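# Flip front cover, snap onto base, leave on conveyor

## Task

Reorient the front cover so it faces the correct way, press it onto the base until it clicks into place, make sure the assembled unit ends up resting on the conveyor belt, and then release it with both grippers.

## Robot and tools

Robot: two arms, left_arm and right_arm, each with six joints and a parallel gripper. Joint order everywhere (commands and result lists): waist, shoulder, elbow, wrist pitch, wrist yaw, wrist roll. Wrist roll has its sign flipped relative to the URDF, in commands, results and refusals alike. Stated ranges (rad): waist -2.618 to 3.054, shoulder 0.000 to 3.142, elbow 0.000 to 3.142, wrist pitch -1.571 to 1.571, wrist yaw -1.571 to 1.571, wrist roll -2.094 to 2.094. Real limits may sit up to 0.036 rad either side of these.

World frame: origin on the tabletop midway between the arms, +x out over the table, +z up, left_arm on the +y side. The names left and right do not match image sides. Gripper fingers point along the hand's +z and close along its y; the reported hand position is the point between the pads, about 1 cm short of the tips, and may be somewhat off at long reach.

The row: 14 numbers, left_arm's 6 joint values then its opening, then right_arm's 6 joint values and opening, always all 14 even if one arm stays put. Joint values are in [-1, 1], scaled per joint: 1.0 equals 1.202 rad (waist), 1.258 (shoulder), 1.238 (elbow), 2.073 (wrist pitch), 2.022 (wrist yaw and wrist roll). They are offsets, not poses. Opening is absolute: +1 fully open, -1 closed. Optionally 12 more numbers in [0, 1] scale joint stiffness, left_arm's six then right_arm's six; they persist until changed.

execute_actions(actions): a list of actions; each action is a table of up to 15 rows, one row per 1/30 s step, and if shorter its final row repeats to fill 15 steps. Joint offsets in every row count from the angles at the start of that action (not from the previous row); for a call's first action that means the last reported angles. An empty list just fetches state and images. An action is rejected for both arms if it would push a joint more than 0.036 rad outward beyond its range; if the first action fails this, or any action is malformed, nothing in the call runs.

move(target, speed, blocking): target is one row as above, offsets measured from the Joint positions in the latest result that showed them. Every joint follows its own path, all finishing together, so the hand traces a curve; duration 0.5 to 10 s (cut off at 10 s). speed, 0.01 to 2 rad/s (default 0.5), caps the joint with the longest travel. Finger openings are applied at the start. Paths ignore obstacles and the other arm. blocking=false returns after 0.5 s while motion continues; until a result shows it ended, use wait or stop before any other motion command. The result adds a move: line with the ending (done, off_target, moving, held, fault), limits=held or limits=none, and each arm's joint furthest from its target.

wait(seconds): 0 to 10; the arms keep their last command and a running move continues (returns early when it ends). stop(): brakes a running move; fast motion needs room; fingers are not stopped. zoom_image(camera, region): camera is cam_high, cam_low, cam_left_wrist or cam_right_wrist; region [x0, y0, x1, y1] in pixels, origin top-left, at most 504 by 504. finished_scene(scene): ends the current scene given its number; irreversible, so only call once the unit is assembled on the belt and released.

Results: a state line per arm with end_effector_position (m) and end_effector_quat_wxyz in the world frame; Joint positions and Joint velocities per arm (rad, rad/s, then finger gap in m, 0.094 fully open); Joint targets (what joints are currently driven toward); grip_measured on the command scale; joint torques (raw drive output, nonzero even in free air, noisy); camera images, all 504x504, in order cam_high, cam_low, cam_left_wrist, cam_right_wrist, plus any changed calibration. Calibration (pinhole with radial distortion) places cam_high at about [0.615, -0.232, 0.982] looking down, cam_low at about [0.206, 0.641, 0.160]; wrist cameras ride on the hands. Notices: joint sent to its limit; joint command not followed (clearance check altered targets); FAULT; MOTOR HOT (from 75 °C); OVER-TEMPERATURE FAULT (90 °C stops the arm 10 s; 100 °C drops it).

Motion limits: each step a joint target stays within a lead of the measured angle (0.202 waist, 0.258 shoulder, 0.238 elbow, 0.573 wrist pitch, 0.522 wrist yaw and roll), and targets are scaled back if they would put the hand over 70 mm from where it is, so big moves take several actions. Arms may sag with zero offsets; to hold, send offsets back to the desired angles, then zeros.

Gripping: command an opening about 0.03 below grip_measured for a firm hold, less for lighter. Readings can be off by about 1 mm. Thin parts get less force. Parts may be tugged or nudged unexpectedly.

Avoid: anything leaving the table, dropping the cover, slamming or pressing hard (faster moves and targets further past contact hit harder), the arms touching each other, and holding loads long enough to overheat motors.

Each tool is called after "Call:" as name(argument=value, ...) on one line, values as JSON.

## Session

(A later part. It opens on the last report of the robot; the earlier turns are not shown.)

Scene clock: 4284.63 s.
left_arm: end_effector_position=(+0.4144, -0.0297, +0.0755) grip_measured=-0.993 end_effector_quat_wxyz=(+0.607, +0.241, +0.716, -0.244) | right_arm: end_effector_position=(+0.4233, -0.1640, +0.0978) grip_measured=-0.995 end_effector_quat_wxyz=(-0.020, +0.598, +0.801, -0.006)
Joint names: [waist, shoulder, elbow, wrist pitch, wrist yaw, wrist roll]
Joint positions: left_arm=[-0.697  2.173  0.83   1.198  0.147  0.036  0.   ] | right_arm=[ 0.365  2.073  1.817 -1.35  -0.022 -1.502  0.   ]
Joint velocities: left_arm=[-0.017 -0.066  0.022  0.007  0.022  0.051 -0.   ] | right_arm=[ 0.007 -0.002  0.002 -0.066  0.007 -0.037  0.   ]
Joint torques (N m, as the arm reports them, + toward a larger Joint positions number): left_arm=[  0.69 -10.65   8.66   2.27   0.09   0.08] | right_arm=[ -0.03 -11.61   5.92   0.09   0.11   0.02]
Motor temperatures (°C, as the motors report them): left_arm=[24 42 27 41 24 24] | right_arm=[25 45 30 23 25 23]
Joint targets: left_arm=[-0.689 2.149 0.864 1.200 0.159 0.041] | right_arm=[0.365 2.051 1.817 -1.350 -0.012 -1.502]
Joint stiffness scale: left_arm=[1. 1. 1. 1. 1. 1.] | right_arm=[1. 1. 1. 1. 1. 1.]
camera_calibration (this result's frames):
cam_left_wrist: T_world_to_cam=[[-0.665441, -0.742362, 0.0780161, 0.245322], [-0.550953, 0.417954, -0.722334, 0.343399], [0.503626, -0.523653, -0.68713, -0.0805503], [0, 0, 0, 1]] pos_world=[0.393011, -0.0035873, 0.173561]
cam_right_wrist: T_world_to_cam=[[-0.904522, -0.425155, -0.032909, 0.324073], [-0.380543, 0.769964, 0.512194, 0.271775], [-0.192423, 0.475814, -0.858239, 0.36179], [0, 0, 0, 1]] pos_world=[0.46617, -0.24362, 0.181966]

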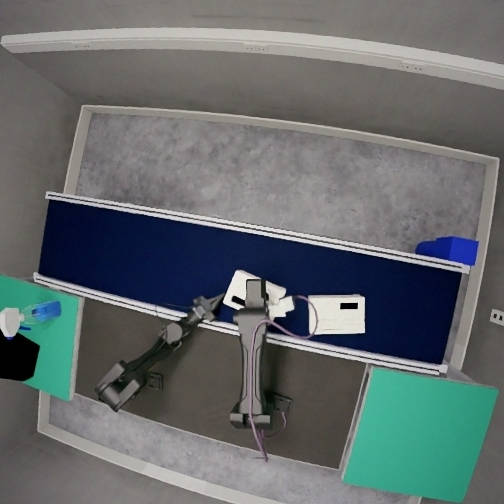

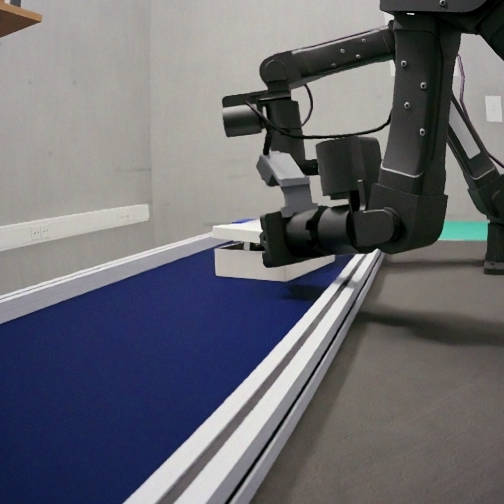

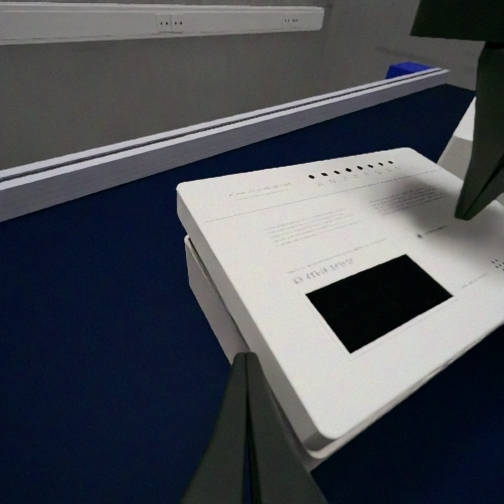

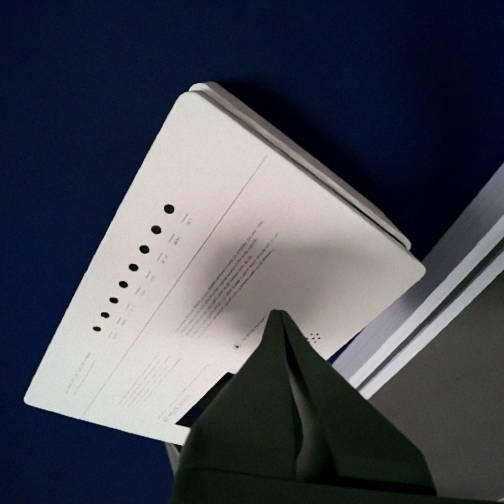

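Call:
wait(seconds=0)

Scene clock: 4287.63 s.
left_arm: end_effector_position=(+0.4145, -0.0298, +0.0765) grip_measured=-0.993 end_effector_quat_wxyz=(+0.608, +0.241, +0.716, -0.244) | right_arm: end_effector_position=(+0.4233, -0.1640, +0.0978) grip_measured=-0.995 end_effector_quat_wxyz=(-0.020, +0.598, +0.801, -0.006)
Joint names: [waist, shoulder, elbow, wrist pitch, wrist yaw, wrist roll]
Joint positions: left_arm=[-0.697  2.171  0.83   1.198  0.147  0.036  0.   ] | right_arm=[ 0.365  2.073  1.817 -1.35  -0.022 -1.502  0.   ]
Joint velocities: left_arm=[ 0.002  0.002  0.002 -0.037 -0.037 -0.081 -0.   ] | right_arm=[-0.002 -0.002  0.012 -0.022 -0.022  0.022  0.   ]
Joint torques (N m, as the arm reports them, + toward a larger Joint positions number): left_arm=[  0.8  -10.91   8.73   2.27   0.11   0.08] | right_arm=[ -0.03 -11.61   5.91   0.09   0.11   0.02]
Motor temperatures (°C, as the motors report them): left_arm=[24 43 27 41 24 24] | right_arm=[25 45 30 23 25 23]
Joint targets: left_arm=[-0.689 2.148 0.864 1.200 0.159 0.041] | right_arm=[0.365 2.051 1.817 -1.350 -0.012 -1.502]
Joint stiffness scale: left_arm=[1. 1. 1. 1. 1. 1.] | right_arm=[1. 1. 1. 1. 1. 1.]
camera_calibration (this result's frames):
cam_left_wrist: T_world_to_cam=[[-0.665567, -0.742284, 0.0776894, 0.24534], [-0.549783, 0.417223, -0.723646, 0.343748], [0.504737, -0.524347, -0.685785, -0.0805265], [0, 0, 0, 1]] pos_world=[0.392922, -0.00353152, 0.174467]
cam_right_wrist: T_world_to_cam=[[-0.904522, -0.425155, -0.032909, 0.324073], [-0.380543, 0.769964, 0.512194, 0.271775], [-0.192423, 0.475814, -0.858239, 0.36179], [0, 0, 0, 1]] pos_world=[0.46617, -0.24362, 0.181966]

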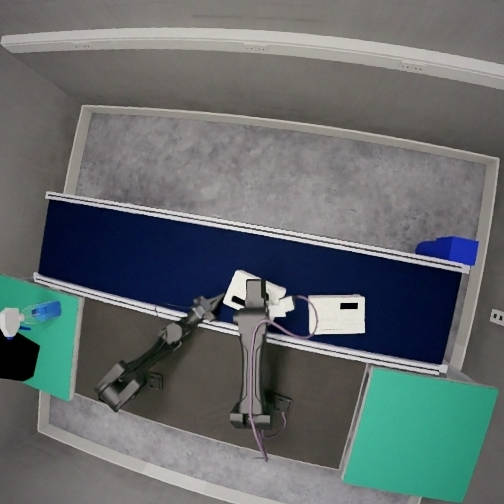

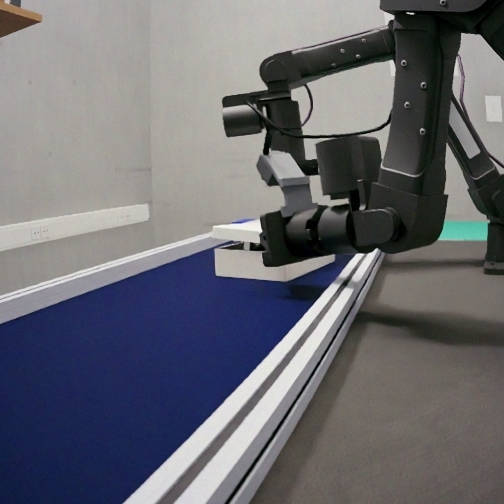

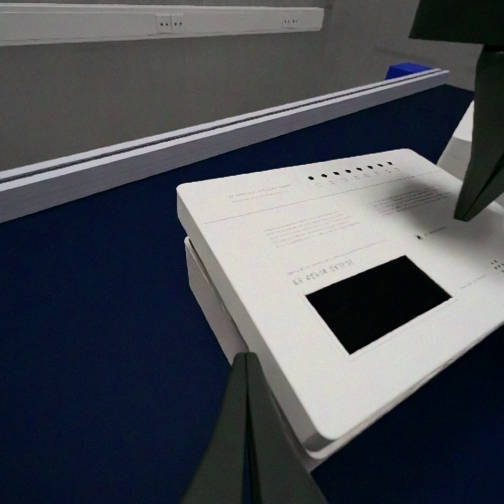

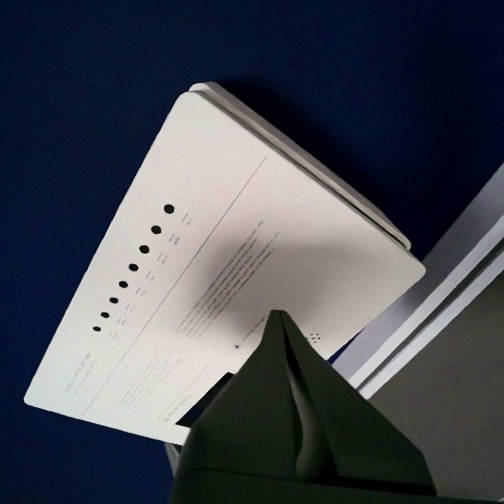

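Call:
execute_actions(actions=[[[0.005,-0.0188,0.0275,0.001,0.006,0.0025,-1,0,-0.0175,0,0,0.005,0,-1],[0.003,-0.0193,0.0275,0.001,0.006,0.0025,-1,0,-0.0175,0,0,0.005,0,-1],[0.001,-0.0198,0.0275,0.001,0.006,0.0025,-1,0,-0.0175,0,0,0.005,0,-1],[-0.001,-0.0203,0.0275,0.001,0.006,0.0025,-1,0,-0.0175,0,0,0.005,0,-1],[-0.003,-0.0208,0.0275,0.001,0.006,0.0025,-1,0,-0.0175,0,0,0.005,0,-1],[-0.005,-0.0213,0.0275,0.001,0.006,0.0025,-1,0,-0.0175,0,0,0.005,0,-1],[-0.007,-0.0218,0.0275,0.001,0.006,0.0025,-1,0,-0.0175,0,0,0.005,0,-1],[-0.009,-0.0223,0.0275,0.001,0.006,0.0025,-1,0,-0.0175,0,0,0.005,0,-1],[-0.011,-0.0228,0.0275,0.001,0.006,0.0025,-1,0,-0.0175,0,0,0.005,0,-1],[-0.013,-0.0233,0.0275,0.001,0.006,0.0025,-1,0,-0.0175,0,0,0.005,0,-1],[-0.015,-0.0238,0.0275,0.001,0.006,0.0025,-1,0,-0.0175,0,0,0.005,0,-1],[-0.017,-0.0243,0.0275,0.001,0.006,0.0025,-1,0,-0.0175,0,0,0.005,0,-1],[-0.019,-0.0248,0.0275,0.001,0.006,0.0025,-1,0,-0.0175,0,0,0.005,0,-1],[-0.021,-0.0253,0.0275,0.001,0.006,0.0025,-1,0,-0.0175,0,0,0.005,0,-1],[-0.023,-0.0258,0.0275,0.001,0.006,0.0025,-1,0,-0.0175,0,0,0.005,0,-1]]])

Call:
wait(seconds=0.5)

Scene clock: 4319.17 s.
left_arm: end_effector_position=(+0.4112, -0.0345, +0.0765) grip_measured=-0.993 end_effector_quat_wxyz=(+0.607, +0.245, +0.714, -0.248) | right_arm: end_effector_position=(+0.4233, -0.1640, +0.0978) grip_measured=-0.995 end_effector_quat_wxyz=(-0.020, +0.598, +0.801, -0.006)
Joint names: [waist, shoulder, elbow, wrist pitch, wrist yaw, wrist roll]
Joint positions: left_arm=[-0.708  2.171  0.83   1.198  0.147  0.036  0.   ] | right_arm=[ 0.365  2.073  1.817 -1.35  -0.022 -1.502  0.   ]
Joint velocities: left_arm=[-0.066 -0.002  0.002 -0.022  0.022 -0.051 -0.001] | right_arm=[-0.002  0.007  0.002 -0.051 -0.007  0.066 -0.   ]
Joint torques (N m, as the arm reports them, + toward a larger Joint positions number): left_arm=[ -1.05 -11.52   8.95   2.27   0.11   0.12] | right_arm=[ -0.03 -11.61   5.92   0.09   0.11   0.02]
Motor temperatures (°C, as the motors report them): left_arm=[24 45 28 41 24 24] | right_arm=[25 46 30 23 25 23]
Joint targets: left_arm=[-0.724 2.138 0.864 1.200 0.159 0.041] | right_arm=[0.365 2.051 1.817 -1.350 -0.012 -1.502]
Joint stiffness scale: left_arm=[1. 1. 1. 1. 1. 1.] | right_arm=[1. 1. 1. 1. 1. 1.]
camera_calibration (this result's frames):
cam_left_wrist: T_world_to_cam=[[-0.673679, -0.734889, 0.0780658, 0.243119], [-0.545337, 0.423044, -0.723631, 0.342272], [0.498763, -0.530067, -0.685758, -0.0790862], [0, 0, 0, 1]] pos_world=[0.389883, -0.00805199, 0.174465]
cam_right_wrist: T_world_to_cam=[[-0.904522, -0.425155, -0.032909, 0.324073], [-0.380543, 0.769964, 0.512194, 0.271775], [-0.192423, 0.475814, -0.858239, 0.36179], [0, 0, 0, 1]] pos_world=[0.46617, -0.24362, 0.181966]

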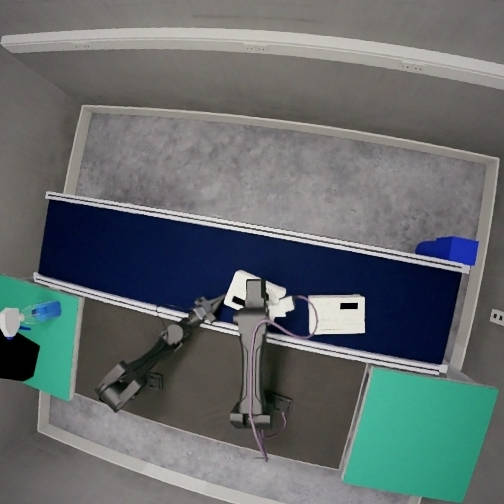

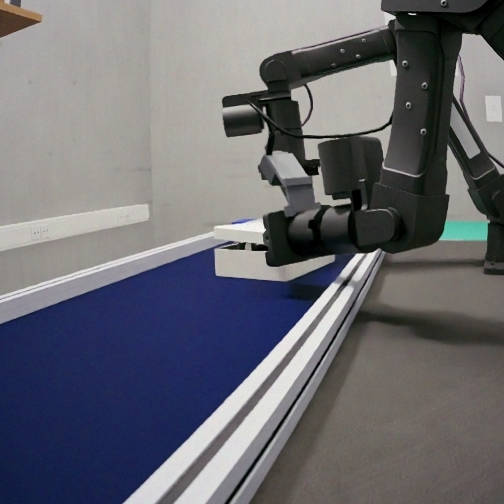

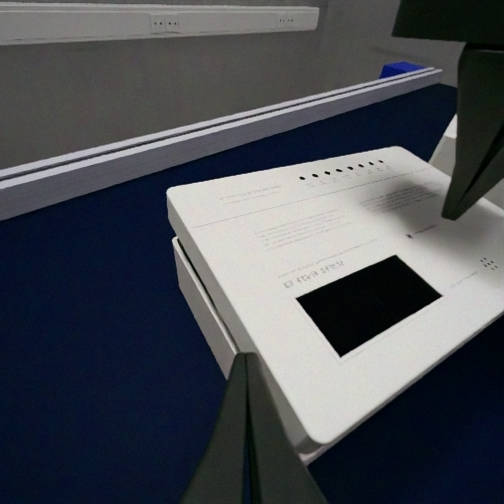

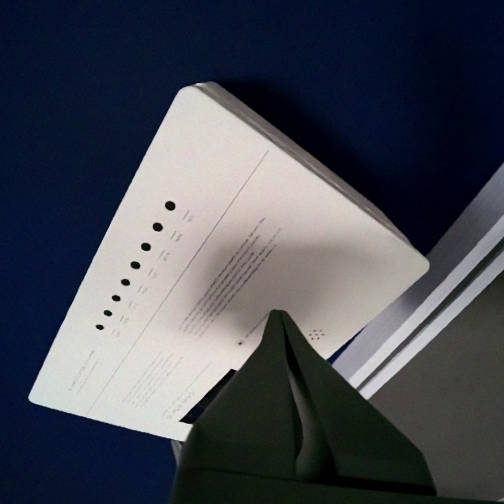

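Scene clock: 4319.67 s.
left_arm: end_effector_position=(+0.4100, -0.0362, +0.0763) grip_measured=-0.993 end_effector_quat_wxyz=(+0.606, +0.246, +0.714, -0.249) | right_arm: end_effector_position=(+0.4233, -0.1640, +0.0978) grip_measured=-0.995 end_effector_quat_wxyz=(-0.020, +0.598, +0.801, -0.006)
Joint names: [waist, shoulder, elbow, wrist pitch, wrist yaw, wrist roll]
Joint positions: left_arm=[-0.712  2.171  0.83   1.197  0.147  0.036  0.   ] | right_arm=[ 0.365  2.073  1.817 -1.35  -0.022 -1.502  0.   ]
Joint velocities: left_arm=[ 0.022 -0.002 -0.012 -0.007 -0.007 -0.081 -0.   ] | right_arm=[ 0.002  0.002  0.007 -0.051 -0.007  0.022  0.001]
Joint torques (N m, as the arm reports them, + toward a larger Joint positions number): left_arm=[ -1.04 -11.41   8.76   2.29   0.12   0.08] | right_arm=[ -0.03 -11.61   5.91   0.09   0.11   0.02]
Motor temperatures (°C, as the motors report them): left_arm=[24 45 28 41 24 24] | right_arm=[25 46 30 23 25 23]
Joint targets: left_arm=[-0.725 2.138 0.864 1.200 0.159 0.041] | right_arm=[0.365 2.051 1.817 -1.350 -0.012 -1.502]
Joint stiffness scale: left_arm=[1. 1. 1. 1. 1. 1.] | right_arm=[1. 1. 1. 1. 1. 1.]
wait: 0.50 s; at rest by 0.23 s
camera_calibration (this result's frames):
cam_left_wrist: T_world_to_cam=[[-0.676427, -0.732347, 0.0781965, 0.242344], [-0.544182, 0.425421, -0.723106, 0.341748], [0.496298, -0.531682, -0.686296, -0.0784885], [0, 0, 0, 1]] pos_world=[0.388855, -0.00963806, 0.174304]
cam_right_wrist: T_world_to_cam=[[-0.904522, -0.425155, -0.032909, 0.324073], [-0.380543, 0.769964, 0.512194, 0.271775], [-0.192423, 0.475814, -0.858239, 0.36179], [0, 0, 0, 1]] pos_world=[0.46617, -0.24362, 0.181966]

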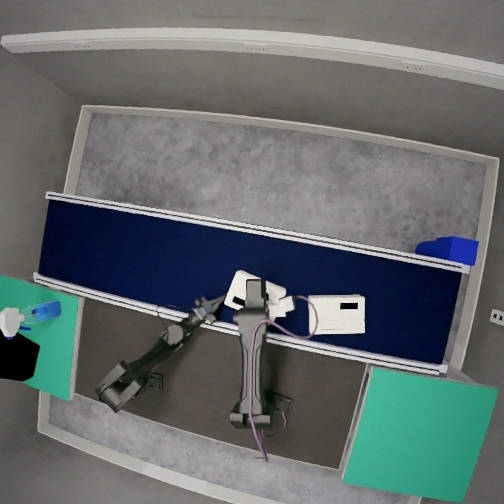

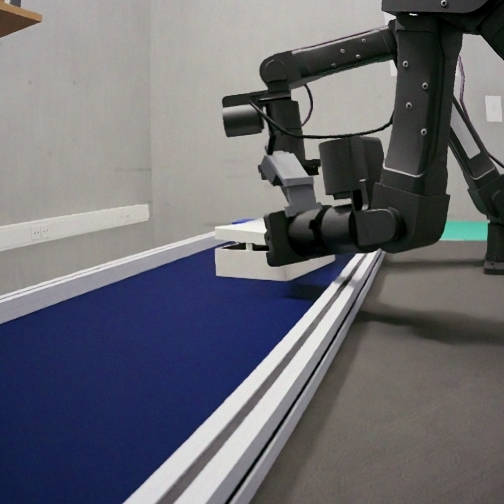

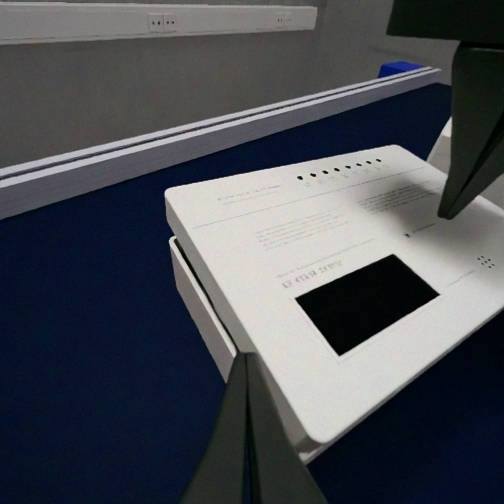

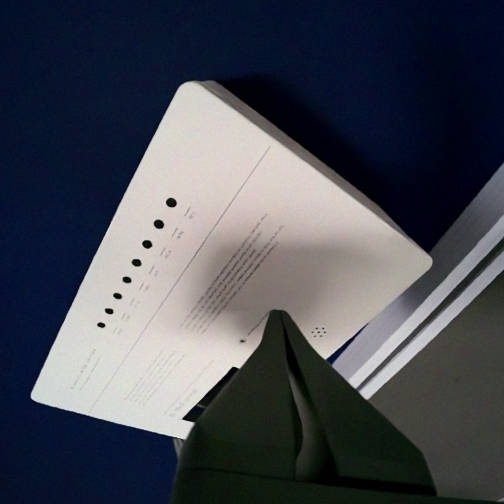

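Call:
zoom_image(camera="cam_left_wrist", region=[140, 150, 400, 480])

Call:
zoom_image(camera="cam_low", region=[190, 190, 350, 300])

Call:
zoom_image(camera="cam_right_wrist", region=[150, 50, 470, 330])

Region (140, 150, 400, 480) of cam_left_wrist's 504x504 image, scaled by 1.527, with more detail than that image has; it fills the left 397 columns of this view, and the rest is white.

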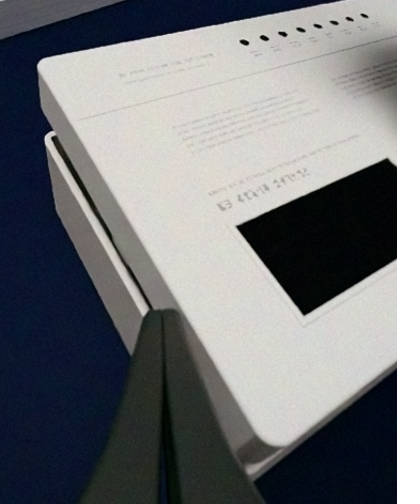

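Region (190, 190, 350, 300) of cam_low's 504x504 image, scaled by 3.150, with more detail than that image has; it fills the top 346 rows of this view, and the rest is white.

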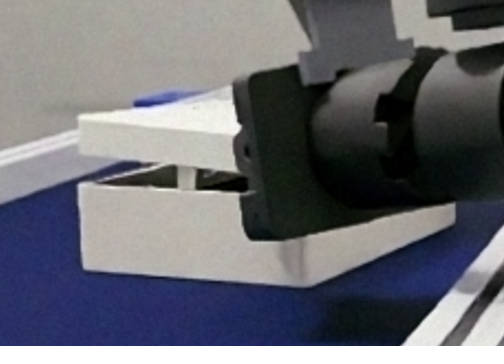

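Region (150, 50, 470, 330) of cam_right_wrist's 504x504 image, scaled by 1.575, with more detail than that image has; it fills the top 441 rows of this view, and the rest is white.

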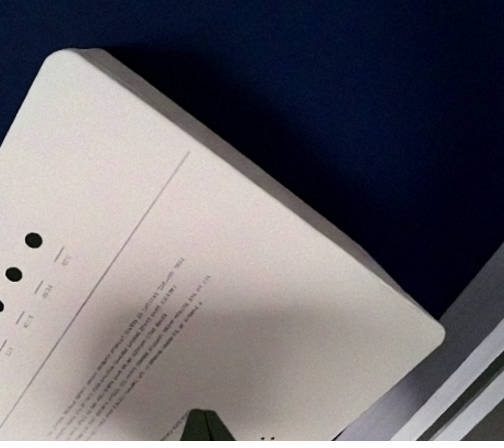

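Call:
zoom_image(camera="cam_left_wrist", region=[150, 170, 270, 370])

Call:
zoom_image(camera="cam_low", region=[205, 215, 285, 285])

Region (150, 170, 270, 370) of cam_left_wrist's 504x504 image, scaled by 2.520, with more detail than that image has; it fills the left 302 columns of this view, and the rest is white.

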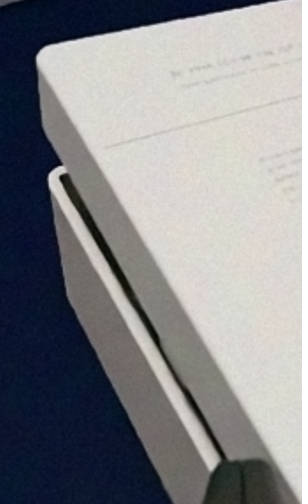

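Region (205, 215, 285, 285) of cam_low's 504x504 image, scaled by 6.300, with more detail than that image has; it fills the top 441 rows of this view, and the rest is white.

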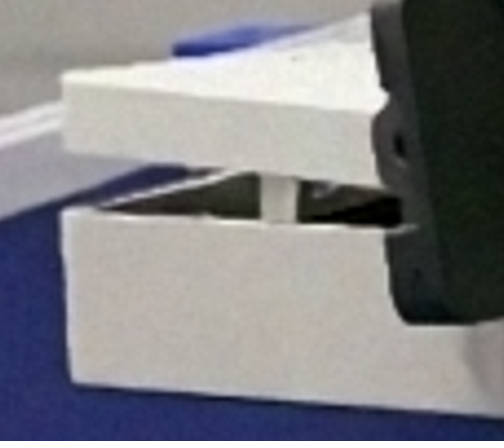

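Call:
execute_actions(actions=[[[-0.009,-0.0262,0.0275,0.0014,0.006,0.0025,-1,0,-0.019,0,0,0.005,0,-1],[-0.007,-0.0262,0.0275,0.0014,0.006,0.0025,-1,0,-0.0205,0,0,0.005,0,-1],[-0.005,-0.0262,0.0275,0.0014,0.006,0.0025,-1,0,-0.022,0,0,0.005,0,-1],[-0.003,-0.0262,0.0275,0.0014,0.006,0.0025,-1,0,-0.0235,0,0,0.005,0,-1],[-0.001,-0.0262,0.0275,0.0014,0.006,0.0025,-1,0,-0.025,0,0,0.005,0,-1],[0.001,-0.0262,0.0275,0.0014,0.006,0.0025,-1,0,-0.0265,0,0,0.005,0,-1],[0.003,-0.0262,0.0275,0.0014,0.006,0.0025,-1,0,-0.028,0,0,0.005,0,-1],[0.005,-0.0262,0.0275,0.0014,0.006,0.0025,-1,0,-0.0295,0,0,0.005,0,-1],[0.007,-0.0262,0.0275,0.0014,0.006,0.0025,-1,0,-0.031,0,0,0.005,0,-1],[0.009,-0.0262,0.0275,0.0014,0.006,0.0025,-1,0,-0.0325,0,0,0.005,0,-1],[0.011,-0.0262,0.0275,0.0014,0.006,0.0025,-1,0,-0.034,0,0,0.005,0,-1],[0.013,-0.0262,0.0275,0.0014,0.006,0.0025,-1,0,-0.0355,0,0,0.005,0,-1],[0.015,-0.0262,0.0275,0.0014,0.006,0.0025,-1,0,-0.037,0,0,0.005,0,-1],[0.017,-0.0262,0.0275,0.0014,0.006,0.0025,-1,0,-0.038,0,0,0.005,0,-1],[0.0185,-0.0262,0.0275,0.0014,0.006,0.0025,-1,0,-0.039,0,0,0.005,0,-1]]])

Call:
wait(seconds=0.5)

Scene clock: 4440.17 s.
left_arm: end_effector_position=(+0.4124, -0.0326, +0.0763) grip_measured=-0.993 end_effector_quat_wxyz=(+0.607, +0.244, +0.715, -0.246) | right_arm: end_effector_position=(+0.4235, -0.1639, +0.1014) grip_measured=-0.995 end_effector_quat_wxyz=(-0.017, +0.598, +0.801, -0.002)
Joint names: [waist, shoulder, elbow, wrist pitch, wrist yaw, wrist roll]
Joint positions: left_arm=[-0.703  2.171  0.83   1.197  0.148  0.036  0.   ] | right_arm=[ 0.365  2.063  1.817 -1.35  -0.022 -1.502  0.   ]
Joint velocities: left_arm=[ 0.056 -0.022  0.007  0.037  0.007  0.037 -0.   ] | right_arm=[-0.002 -0.095 -0.017  0.007 -0.007  0.037  0.   ]
Joint torques (N m, as the arm reports them, + toward a larger Joint positions number): left_arm=[  0.75 -11.61   8.77   2.3    0.1    0.08] | right_arm=[ -0.04 -12.48   5.93   0.13   0.11   0.02]
Motor temperatures (°C, as the motors report them): left_arm=[24 47 28 41 24 24] | right_arm=[25 49 30 23 25 23]
Joint targets: left_arm=[-0.689 2.138 0.864 1.200 0.159 0.041] | right_arm=[0.365 2.024 1.817 -1.350 -0.012 -1.502]
Joint stiffness scale: left_arm=[1. 1. 1. 1. 1. 1.] | right_arm=[1. 1. 1. 1. 1. 1.]
camera_calibration (this result's frames):
cam_left_wrist: T_world_to_cam=[[-0.67081, -0.737484, 0.0783038, 0.244097], [-0.547458, 0.421186, -0.723113, 0.342815], [0.500304, -0.527939, -0.686277, -0.0793779], [0, 0, 0, 1]] pos_world=[0.391133, -0.00627784, 0.174305]
cam_right_wrist: T_world_to_cam=[[-0.904157, -0.425073, -0.042583, 0.325219], [-0.385491, 0.768857, 0.510153, 0.272051], [-0.184112, 0.477674, -0.859029, 0.361827], [0, 0, 0, 1]] pos_world=[0.465539, -0.243762, 0.185881]

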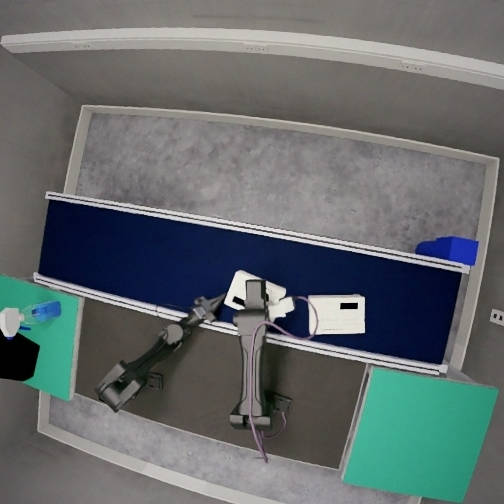

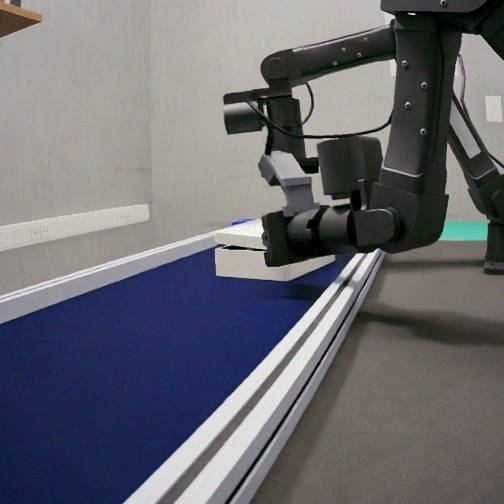

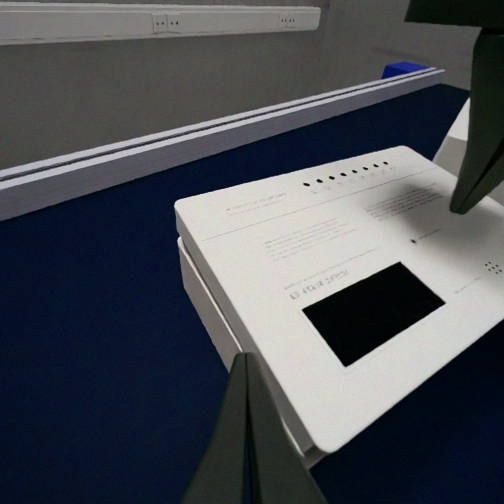

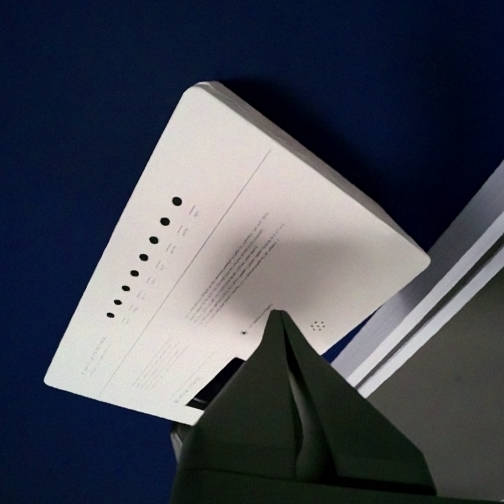

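Scene clock: 4440.67 s.
left_arm: end_effector_position=(+0.4145, -0.0297, +0.0763) grip_measured=-0.993 end_effector_quat_wxyz=(+0.608, +0.241, +0.716, -0.244) | right_arm: end_effector_position=(+0.4236, -0.1639, +0.1051) grip_measured=-0.995 end_effector_quat_wxyz=(-0.013, +0.598, +0.801, +0.002)
Joint names: [waist, shoulder, elbow, wrist pitch, wrist yaw, wrist roll]
Joint positions: left_arm=[-0.696  2.171  0.83   1.197  0.148  0.036  0.   ] | right_arm=[ 0.365  2.054  1.817 -1.35  -0.022 -1.502  0.   ]
Joint velocities: left_arm=[-0.002 -0.017  0.002  0.037 -0.022 -0.037 -0.001] | right_arm=[-0.002 -0.007 -0.007 -0.066 -0.037 -0.037 -0.001]
Joint torques (N m, as the arm reports them, + toward a larger Joint positions number): left_arm=[  0.7  -11.49   8.72   2.31   0.11   0.06] | right_arm=[ -0.03 -12.02   5.98   0.13   0.11   0.02]
Motor temperatures (°C, as the motors report them): left_arm=[24 47 28 41 24 24] | right_arm=[25 49 30 23 25 23]
Joint targets: left_arm=[-0.689 2.138 0.864 1.200 0.159 0.041] | right_arm=[0.365 2.024 1.817 -1.350 -0.012 -1.502]
Joint stiffness scale: left_arm=[1. 1. 1. 1. 1. 1.] | right_arm=[1. 1. 1. 1. 1. 1.]
wait: 0.50 s; at rest by 0.30 s
camera_calibration (this result's frames):
cam_left_wrist: T_world_to_cam=[[-0.66573, -0.742073, 0.0783038, 0.24544], [-0.550337, 0.417417, -0.723113, 0.34378], [0.503917, -0.524492, -0.686277, -0.0802412], [0, 0, 0, 1]] pos_world=[0.393027, -0.00345072, 0.174305]
cam_right_wrist: T_world_to_cam=[[-0.903698, -0.42497, -0.0522528, 0.326365], [-0.390419, 0.767754, 0.508062, 0.272333], [-0.175794, 0.479535, -0.859734, 0.361854], [0, 0, 0, 1]] pos_world=[0.464871, -0.243911, 0.189789]

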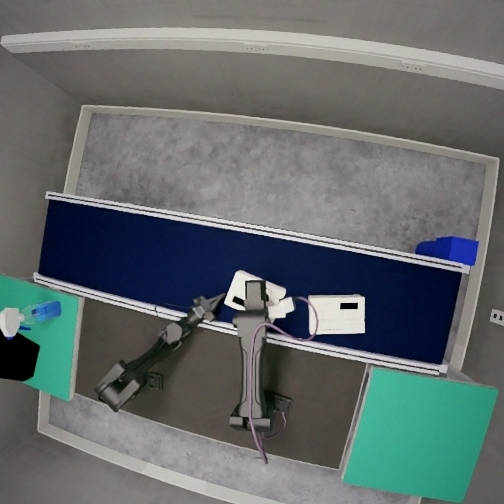

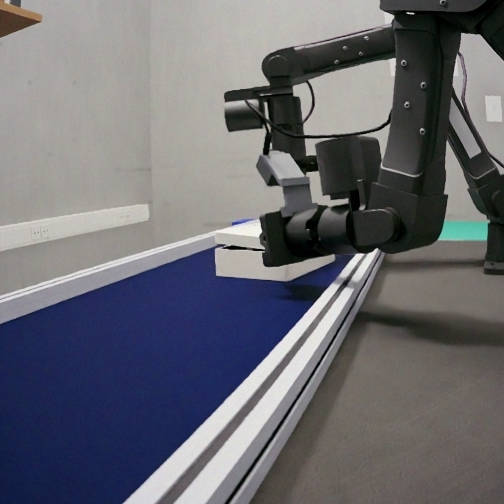

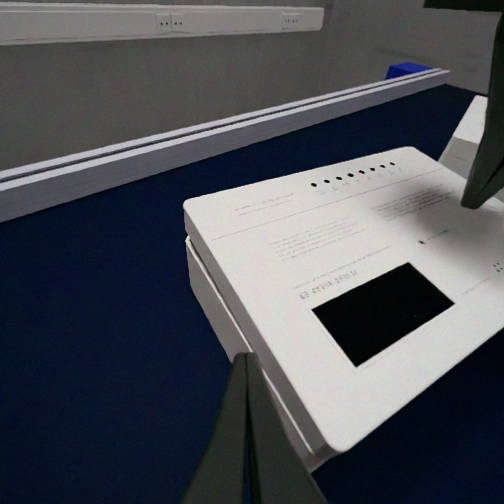

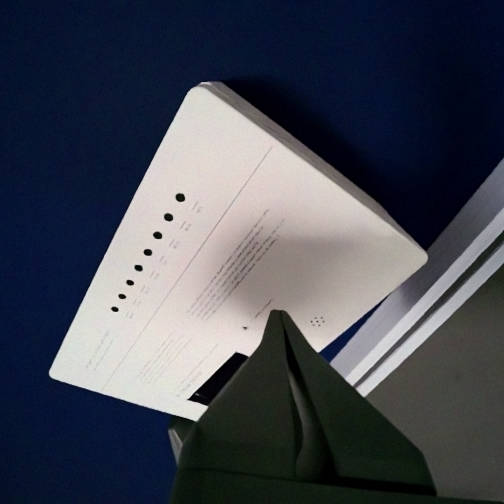

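Call:
zoom_image(camera="cam_low", region=[205, 215, 285, 285])

Call:
zoom_image(camera="cam_left_wrist", region=[160, 170, 400, 480])

Region (205, 215, 285, 285) of cam_low's 504x504 image, scaled by 6.300, with more detail than that image has; it fills the top 441 rows of this view, and the rest is white.

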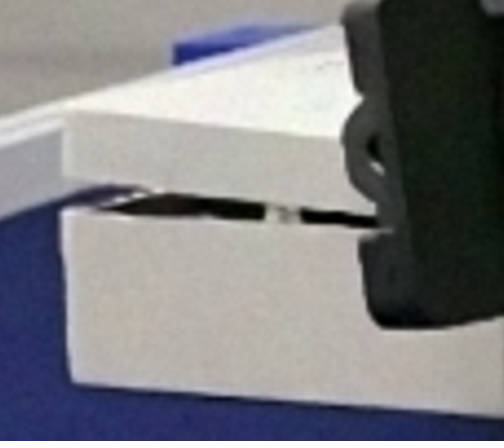

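Region (160, 170, 400, 480) of cam_left_wrist's 504x504 image, scaled by 1.626, with more detail than that image has; it fills the left 390 columns of this view, and the rest is white.

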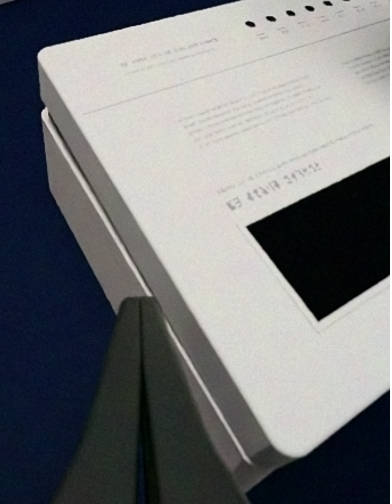

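Call:
execute_actions(actions=[[[0.0058,-0.0262,0.0275,0.0014,0.0054,0.0025,-1,0,-0.016,0,0,0.005,0,-1],[0.0058,-0.0262,0.0275,0.0014,0.0054,0.0025,-1,0,-0.008,0,0,0.005,0,-1],[0.0058,-0.0262,0.0275,0.0014,0.0054,0.0025,-1,0,0.0,0,0,0.005,0,-1],[0.0058,-0.0262,0.0275,0.0014,0.0054,0.0025,-1,0,0.008,0,0,0.005,0,-1],[0.0058,-0.0262,0.0275,0.0014,0.0054,0.0025,-1,0,0.015,0,0,0.005,0,-1],[0.0058,-0.0262,0.0275,0.0014,0.0054,0.0025,-1,0,0.021,0,0,0.005,0,-1],[0.0058,-0.0262,0.0275,0.0014,0.0054,0.0025,-1,0,0.026,0,0,0.005,0,-1],[0.0058,-0.0262,0.0275,0.0014,0.0054,0.0025,-1,0,0.030,0,0,0.005,0,-1],[0.0058,-0.0262,0.0275,0.0014,0.0054,0.0025,-1,0,0.034,0,0,0.005,0,-1],[0.0058,-0.0262,0.0275,0.0014,0.0054,0.0025,-1,0,0.038,0,0,0.005,0,-1],[0.0058,-0.0262,0.0275,0.0014,0.0054,0.0025,-1,0,0.042,0,0,0.005,0,-1],[0.0058,-0.0262,0.0275,0.0014,0.0054,0.0025,-1,0,0.046,0,0,0.005,0,-1],[0.0058,-0.0262,0.0275,0.0014,0.0054,0.0025,-1,0,0.049,0,0,0.005,0,-1],[0.0058,-0.0262,0.0275,0.0014,0.0054,0.0025,-1,0,0.052,0,0,0.005,0,-1],[0.0058,-0.0262,0.0275,0.0014,0.0054,0.0025,-1,0,0.055,0,0,0.005,0,-1]]])

Call:
wait(seconds=0.5)

Scene clock: 4492.17 s.
left_arm: end_effector_position=(+0.4145, -0.0297, +0.0763) grip_measured=-0.993 end_effector_quat_wxyz=(+0.608, +0.241, +0.716, -0.244) | right_arm: end_effector_position=(+0.4226, -0.1641, +0.0846) grip_measured=-0.995 end_effector_quat_wxyz=(-0.031, +0.598, +0.801, -0.019)
Joint names: [waist, shoulder, elbow, wrist pitch, wrist yaw, wrist roll]
Joint positions: left_arm=[-0.696  2.171  0.83   1.197  0.148  0.036  0.   ] | right_arm=[ 0.365  2.109  1.817 -1.348 -0.022 -1.502  0.   ]
Joint velocities: left_arm=[-0.017 -0.017 -0.007 -0.022 -0.007  0.051 -0.001] | right_arm=[-0.007  0.002 -0.007 -0.007  0.095  0.007 -0.001]
Joint torques (N m, as the arm reports them, + toward a larger Joint positions number): left_arm=[  0.57 -11.51   8.75   2.28   0.07   0.09] | right_arm=[-0.04 -9.19  5.89  0.03  0.1  -0.02]
Motor temperatures (°C, as the motors report them): left_arm=[24 48 29 41 24 24] | right_arm=[25 51 30 23 25 23]
Joint targets: left_arm=[-0.689 2.138 0.864 1.200 0.159 0.041] | right_arm=[0.365 2.123 1.817 -1.349 -0.012 -1.502]
Joint stiffness scale: left_arm=[1. 1. 1. 1. 1. 1.] | right_arm=[1. 1. 1. 1. 1. 1.]
camera_calibration (this result's frames):
cam_left_wrist: T_world_to_cam=[[-0.66573, -0.742073, 0.0783038, 0.24544], [-0.550337, 0.417417, -0.723113, 0.34378], [0.503917, -0.524492, -0.686277, -0.0802412], [0, 0, 0, 1]] pos_world=[0.393027, -0.00345072, 0.174305]
cam_right_wrist: T_world_to_cam=[[-0.905064, -0.425276, 0.000596702, 0.320335], [-0.363269, 0.77383, 0.518867, 0.271139], [-0.221123, 0.469391, -0.854855, 0.361234], [0, 0, 0, 1]] pos_world=[0.468297, -0.243144, 0.167927]

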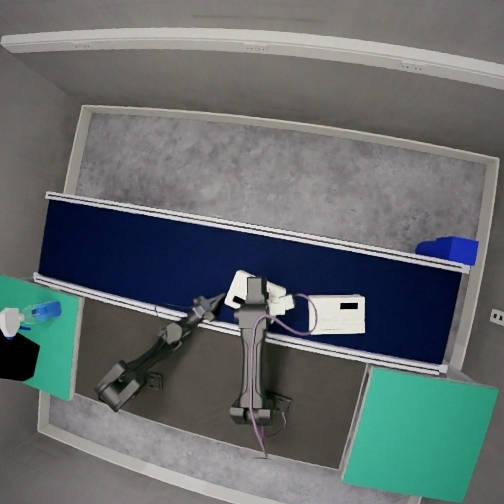

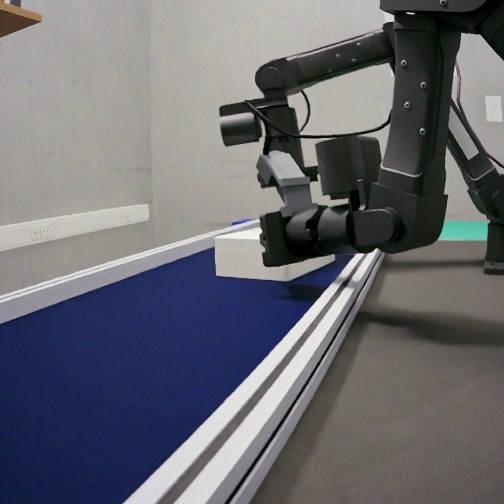

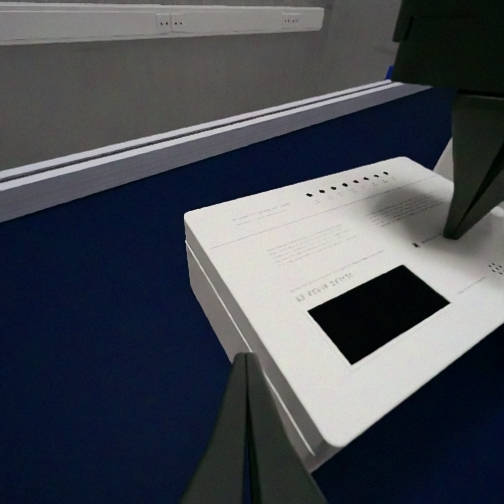

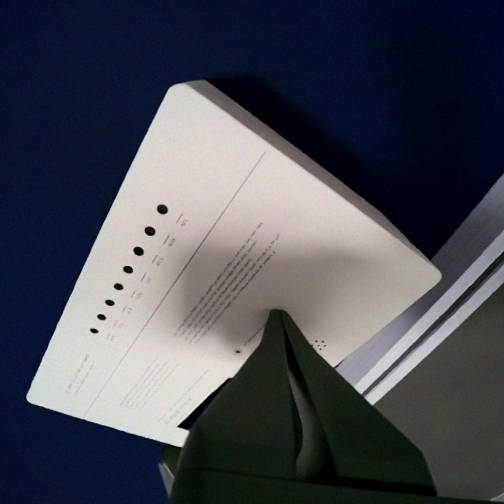

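Scene clock: 4492.67 s.
left_arm: end_effector_position=(+0.4145, -0.0297, +0.0763) grip_measured=-0.993 end_effector_quat_wxyz=(+0.608, +0.241, +0.716, -0.244) | right_arm: end_effector_position=(+0.4226, -0.1641, +0.0846) grip_measured=-0.995 end_effector_quat_wxyz=(-0.031, +0.598, +0.801, -0.019)
Joint names: [waist, shoulder, elbow, wrist pitch, wrist yaw, wrist roll]
Joint positions: left_arm=[-0.696  2.171  0.83   1.197  0.148  0.036  0.   ] | right_arm=[ 0.365  2.109  1.817 -1.348 -0.022 -1.502  0.   ]
Joint velocities: left_arm=[-0.012  0.012 -0.002 -0.081 -0.081  0.081  0.001] | right_arm=[-0.012  0.012 -0.002  0.051 -0.037  0.007  0.   ]
Joint torques (N m, as the arm reports them, + toward a larger Joint positions number): left_arm=[  0.56 -11.51   8.68   2.26   0.1    0.08] | right_arm=[-0.03 -9.13  5.85  0.01  0.11  0.02]
Motor temperatures (°C, as the motors report them): left_arm=[24 48 29 41 24 24] | right_arm=[25 51 30 23 25 23]
Joint targets: left_arm=[-0.689 2.138 0.864 1.200 0.159 0.041] | right_arm=[0.365 2.123 1.817 -1.349 -0.012 -1.502]
Joint stiffness scale: left_arm=[1. 1. 1. 1. 1. 1.] | right_arm=[1. 1. 1. 1. 1. 1.]
wait: 0.50 s; at rest by 0.17 s
camera_calibration (this result's frames):
cam_left_wrist: T_world_to_cam=[[-0.66573, -0.742073, 0.0783038, 0.24544], [-0.550337, 0.417417, -0.723113, 0.34378], [0.503917, -0.524492, -0.686277, -0.0802412], [0, 0, 0, 1]] pos_world=[0.393027, -0.00345072, 0.174305]
cam_right_wrist: T_world_to_cam=[[-0.905064, -0.425276, 0.000596702, 0.320335], [-0.363269, 0.77383, 0.518867, 0.271139], [-0.221123, 0.469391, -0.854855, 0.361234], [0, 0, 0, 1]] pos_world=[0.468297, -0.243144, 0.167927]

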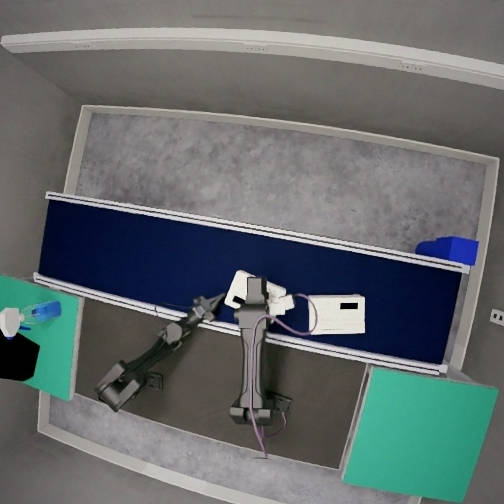

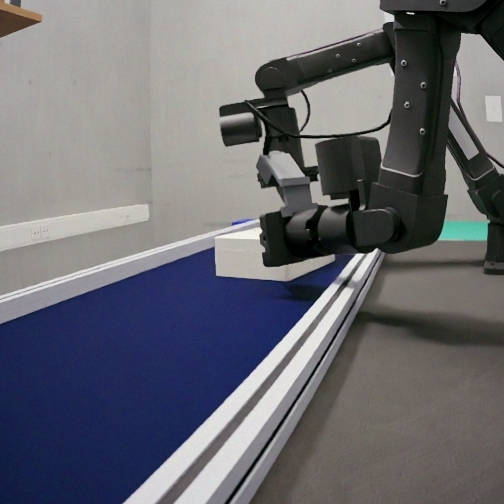

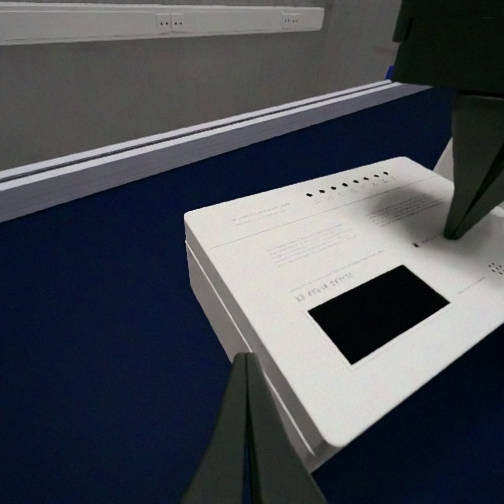

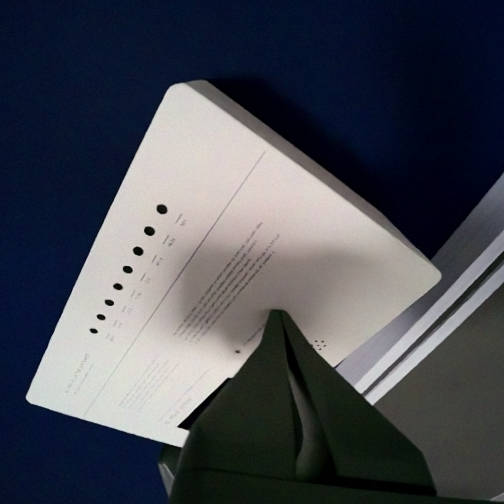

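Call:
zoom_image(camera="cam_low", region=[205, 215, 345, 295])

Call:
zoom_image(camera="cam_left_wrist", region=[160, 170, 504, 480])

Region (205, 215, 345, 295) of cam_low's 504x504 image, scaled by 3.600, with more detail than that image has; it fills the top 288 rows of this view, and the rest is white.

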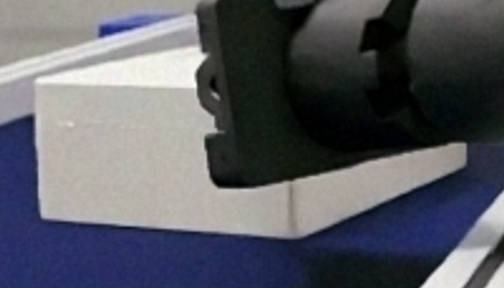

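Region (160, 170, 504, 480) of cam_left_wrist's 504x504 image, scaled by 1.465, with more detail than that image has; it fills the top 454 rows of this view, and the rest is white.

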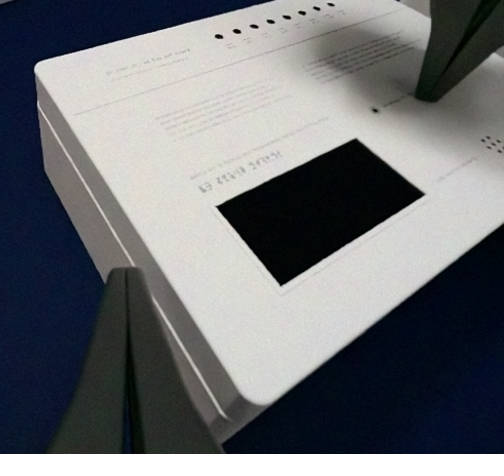

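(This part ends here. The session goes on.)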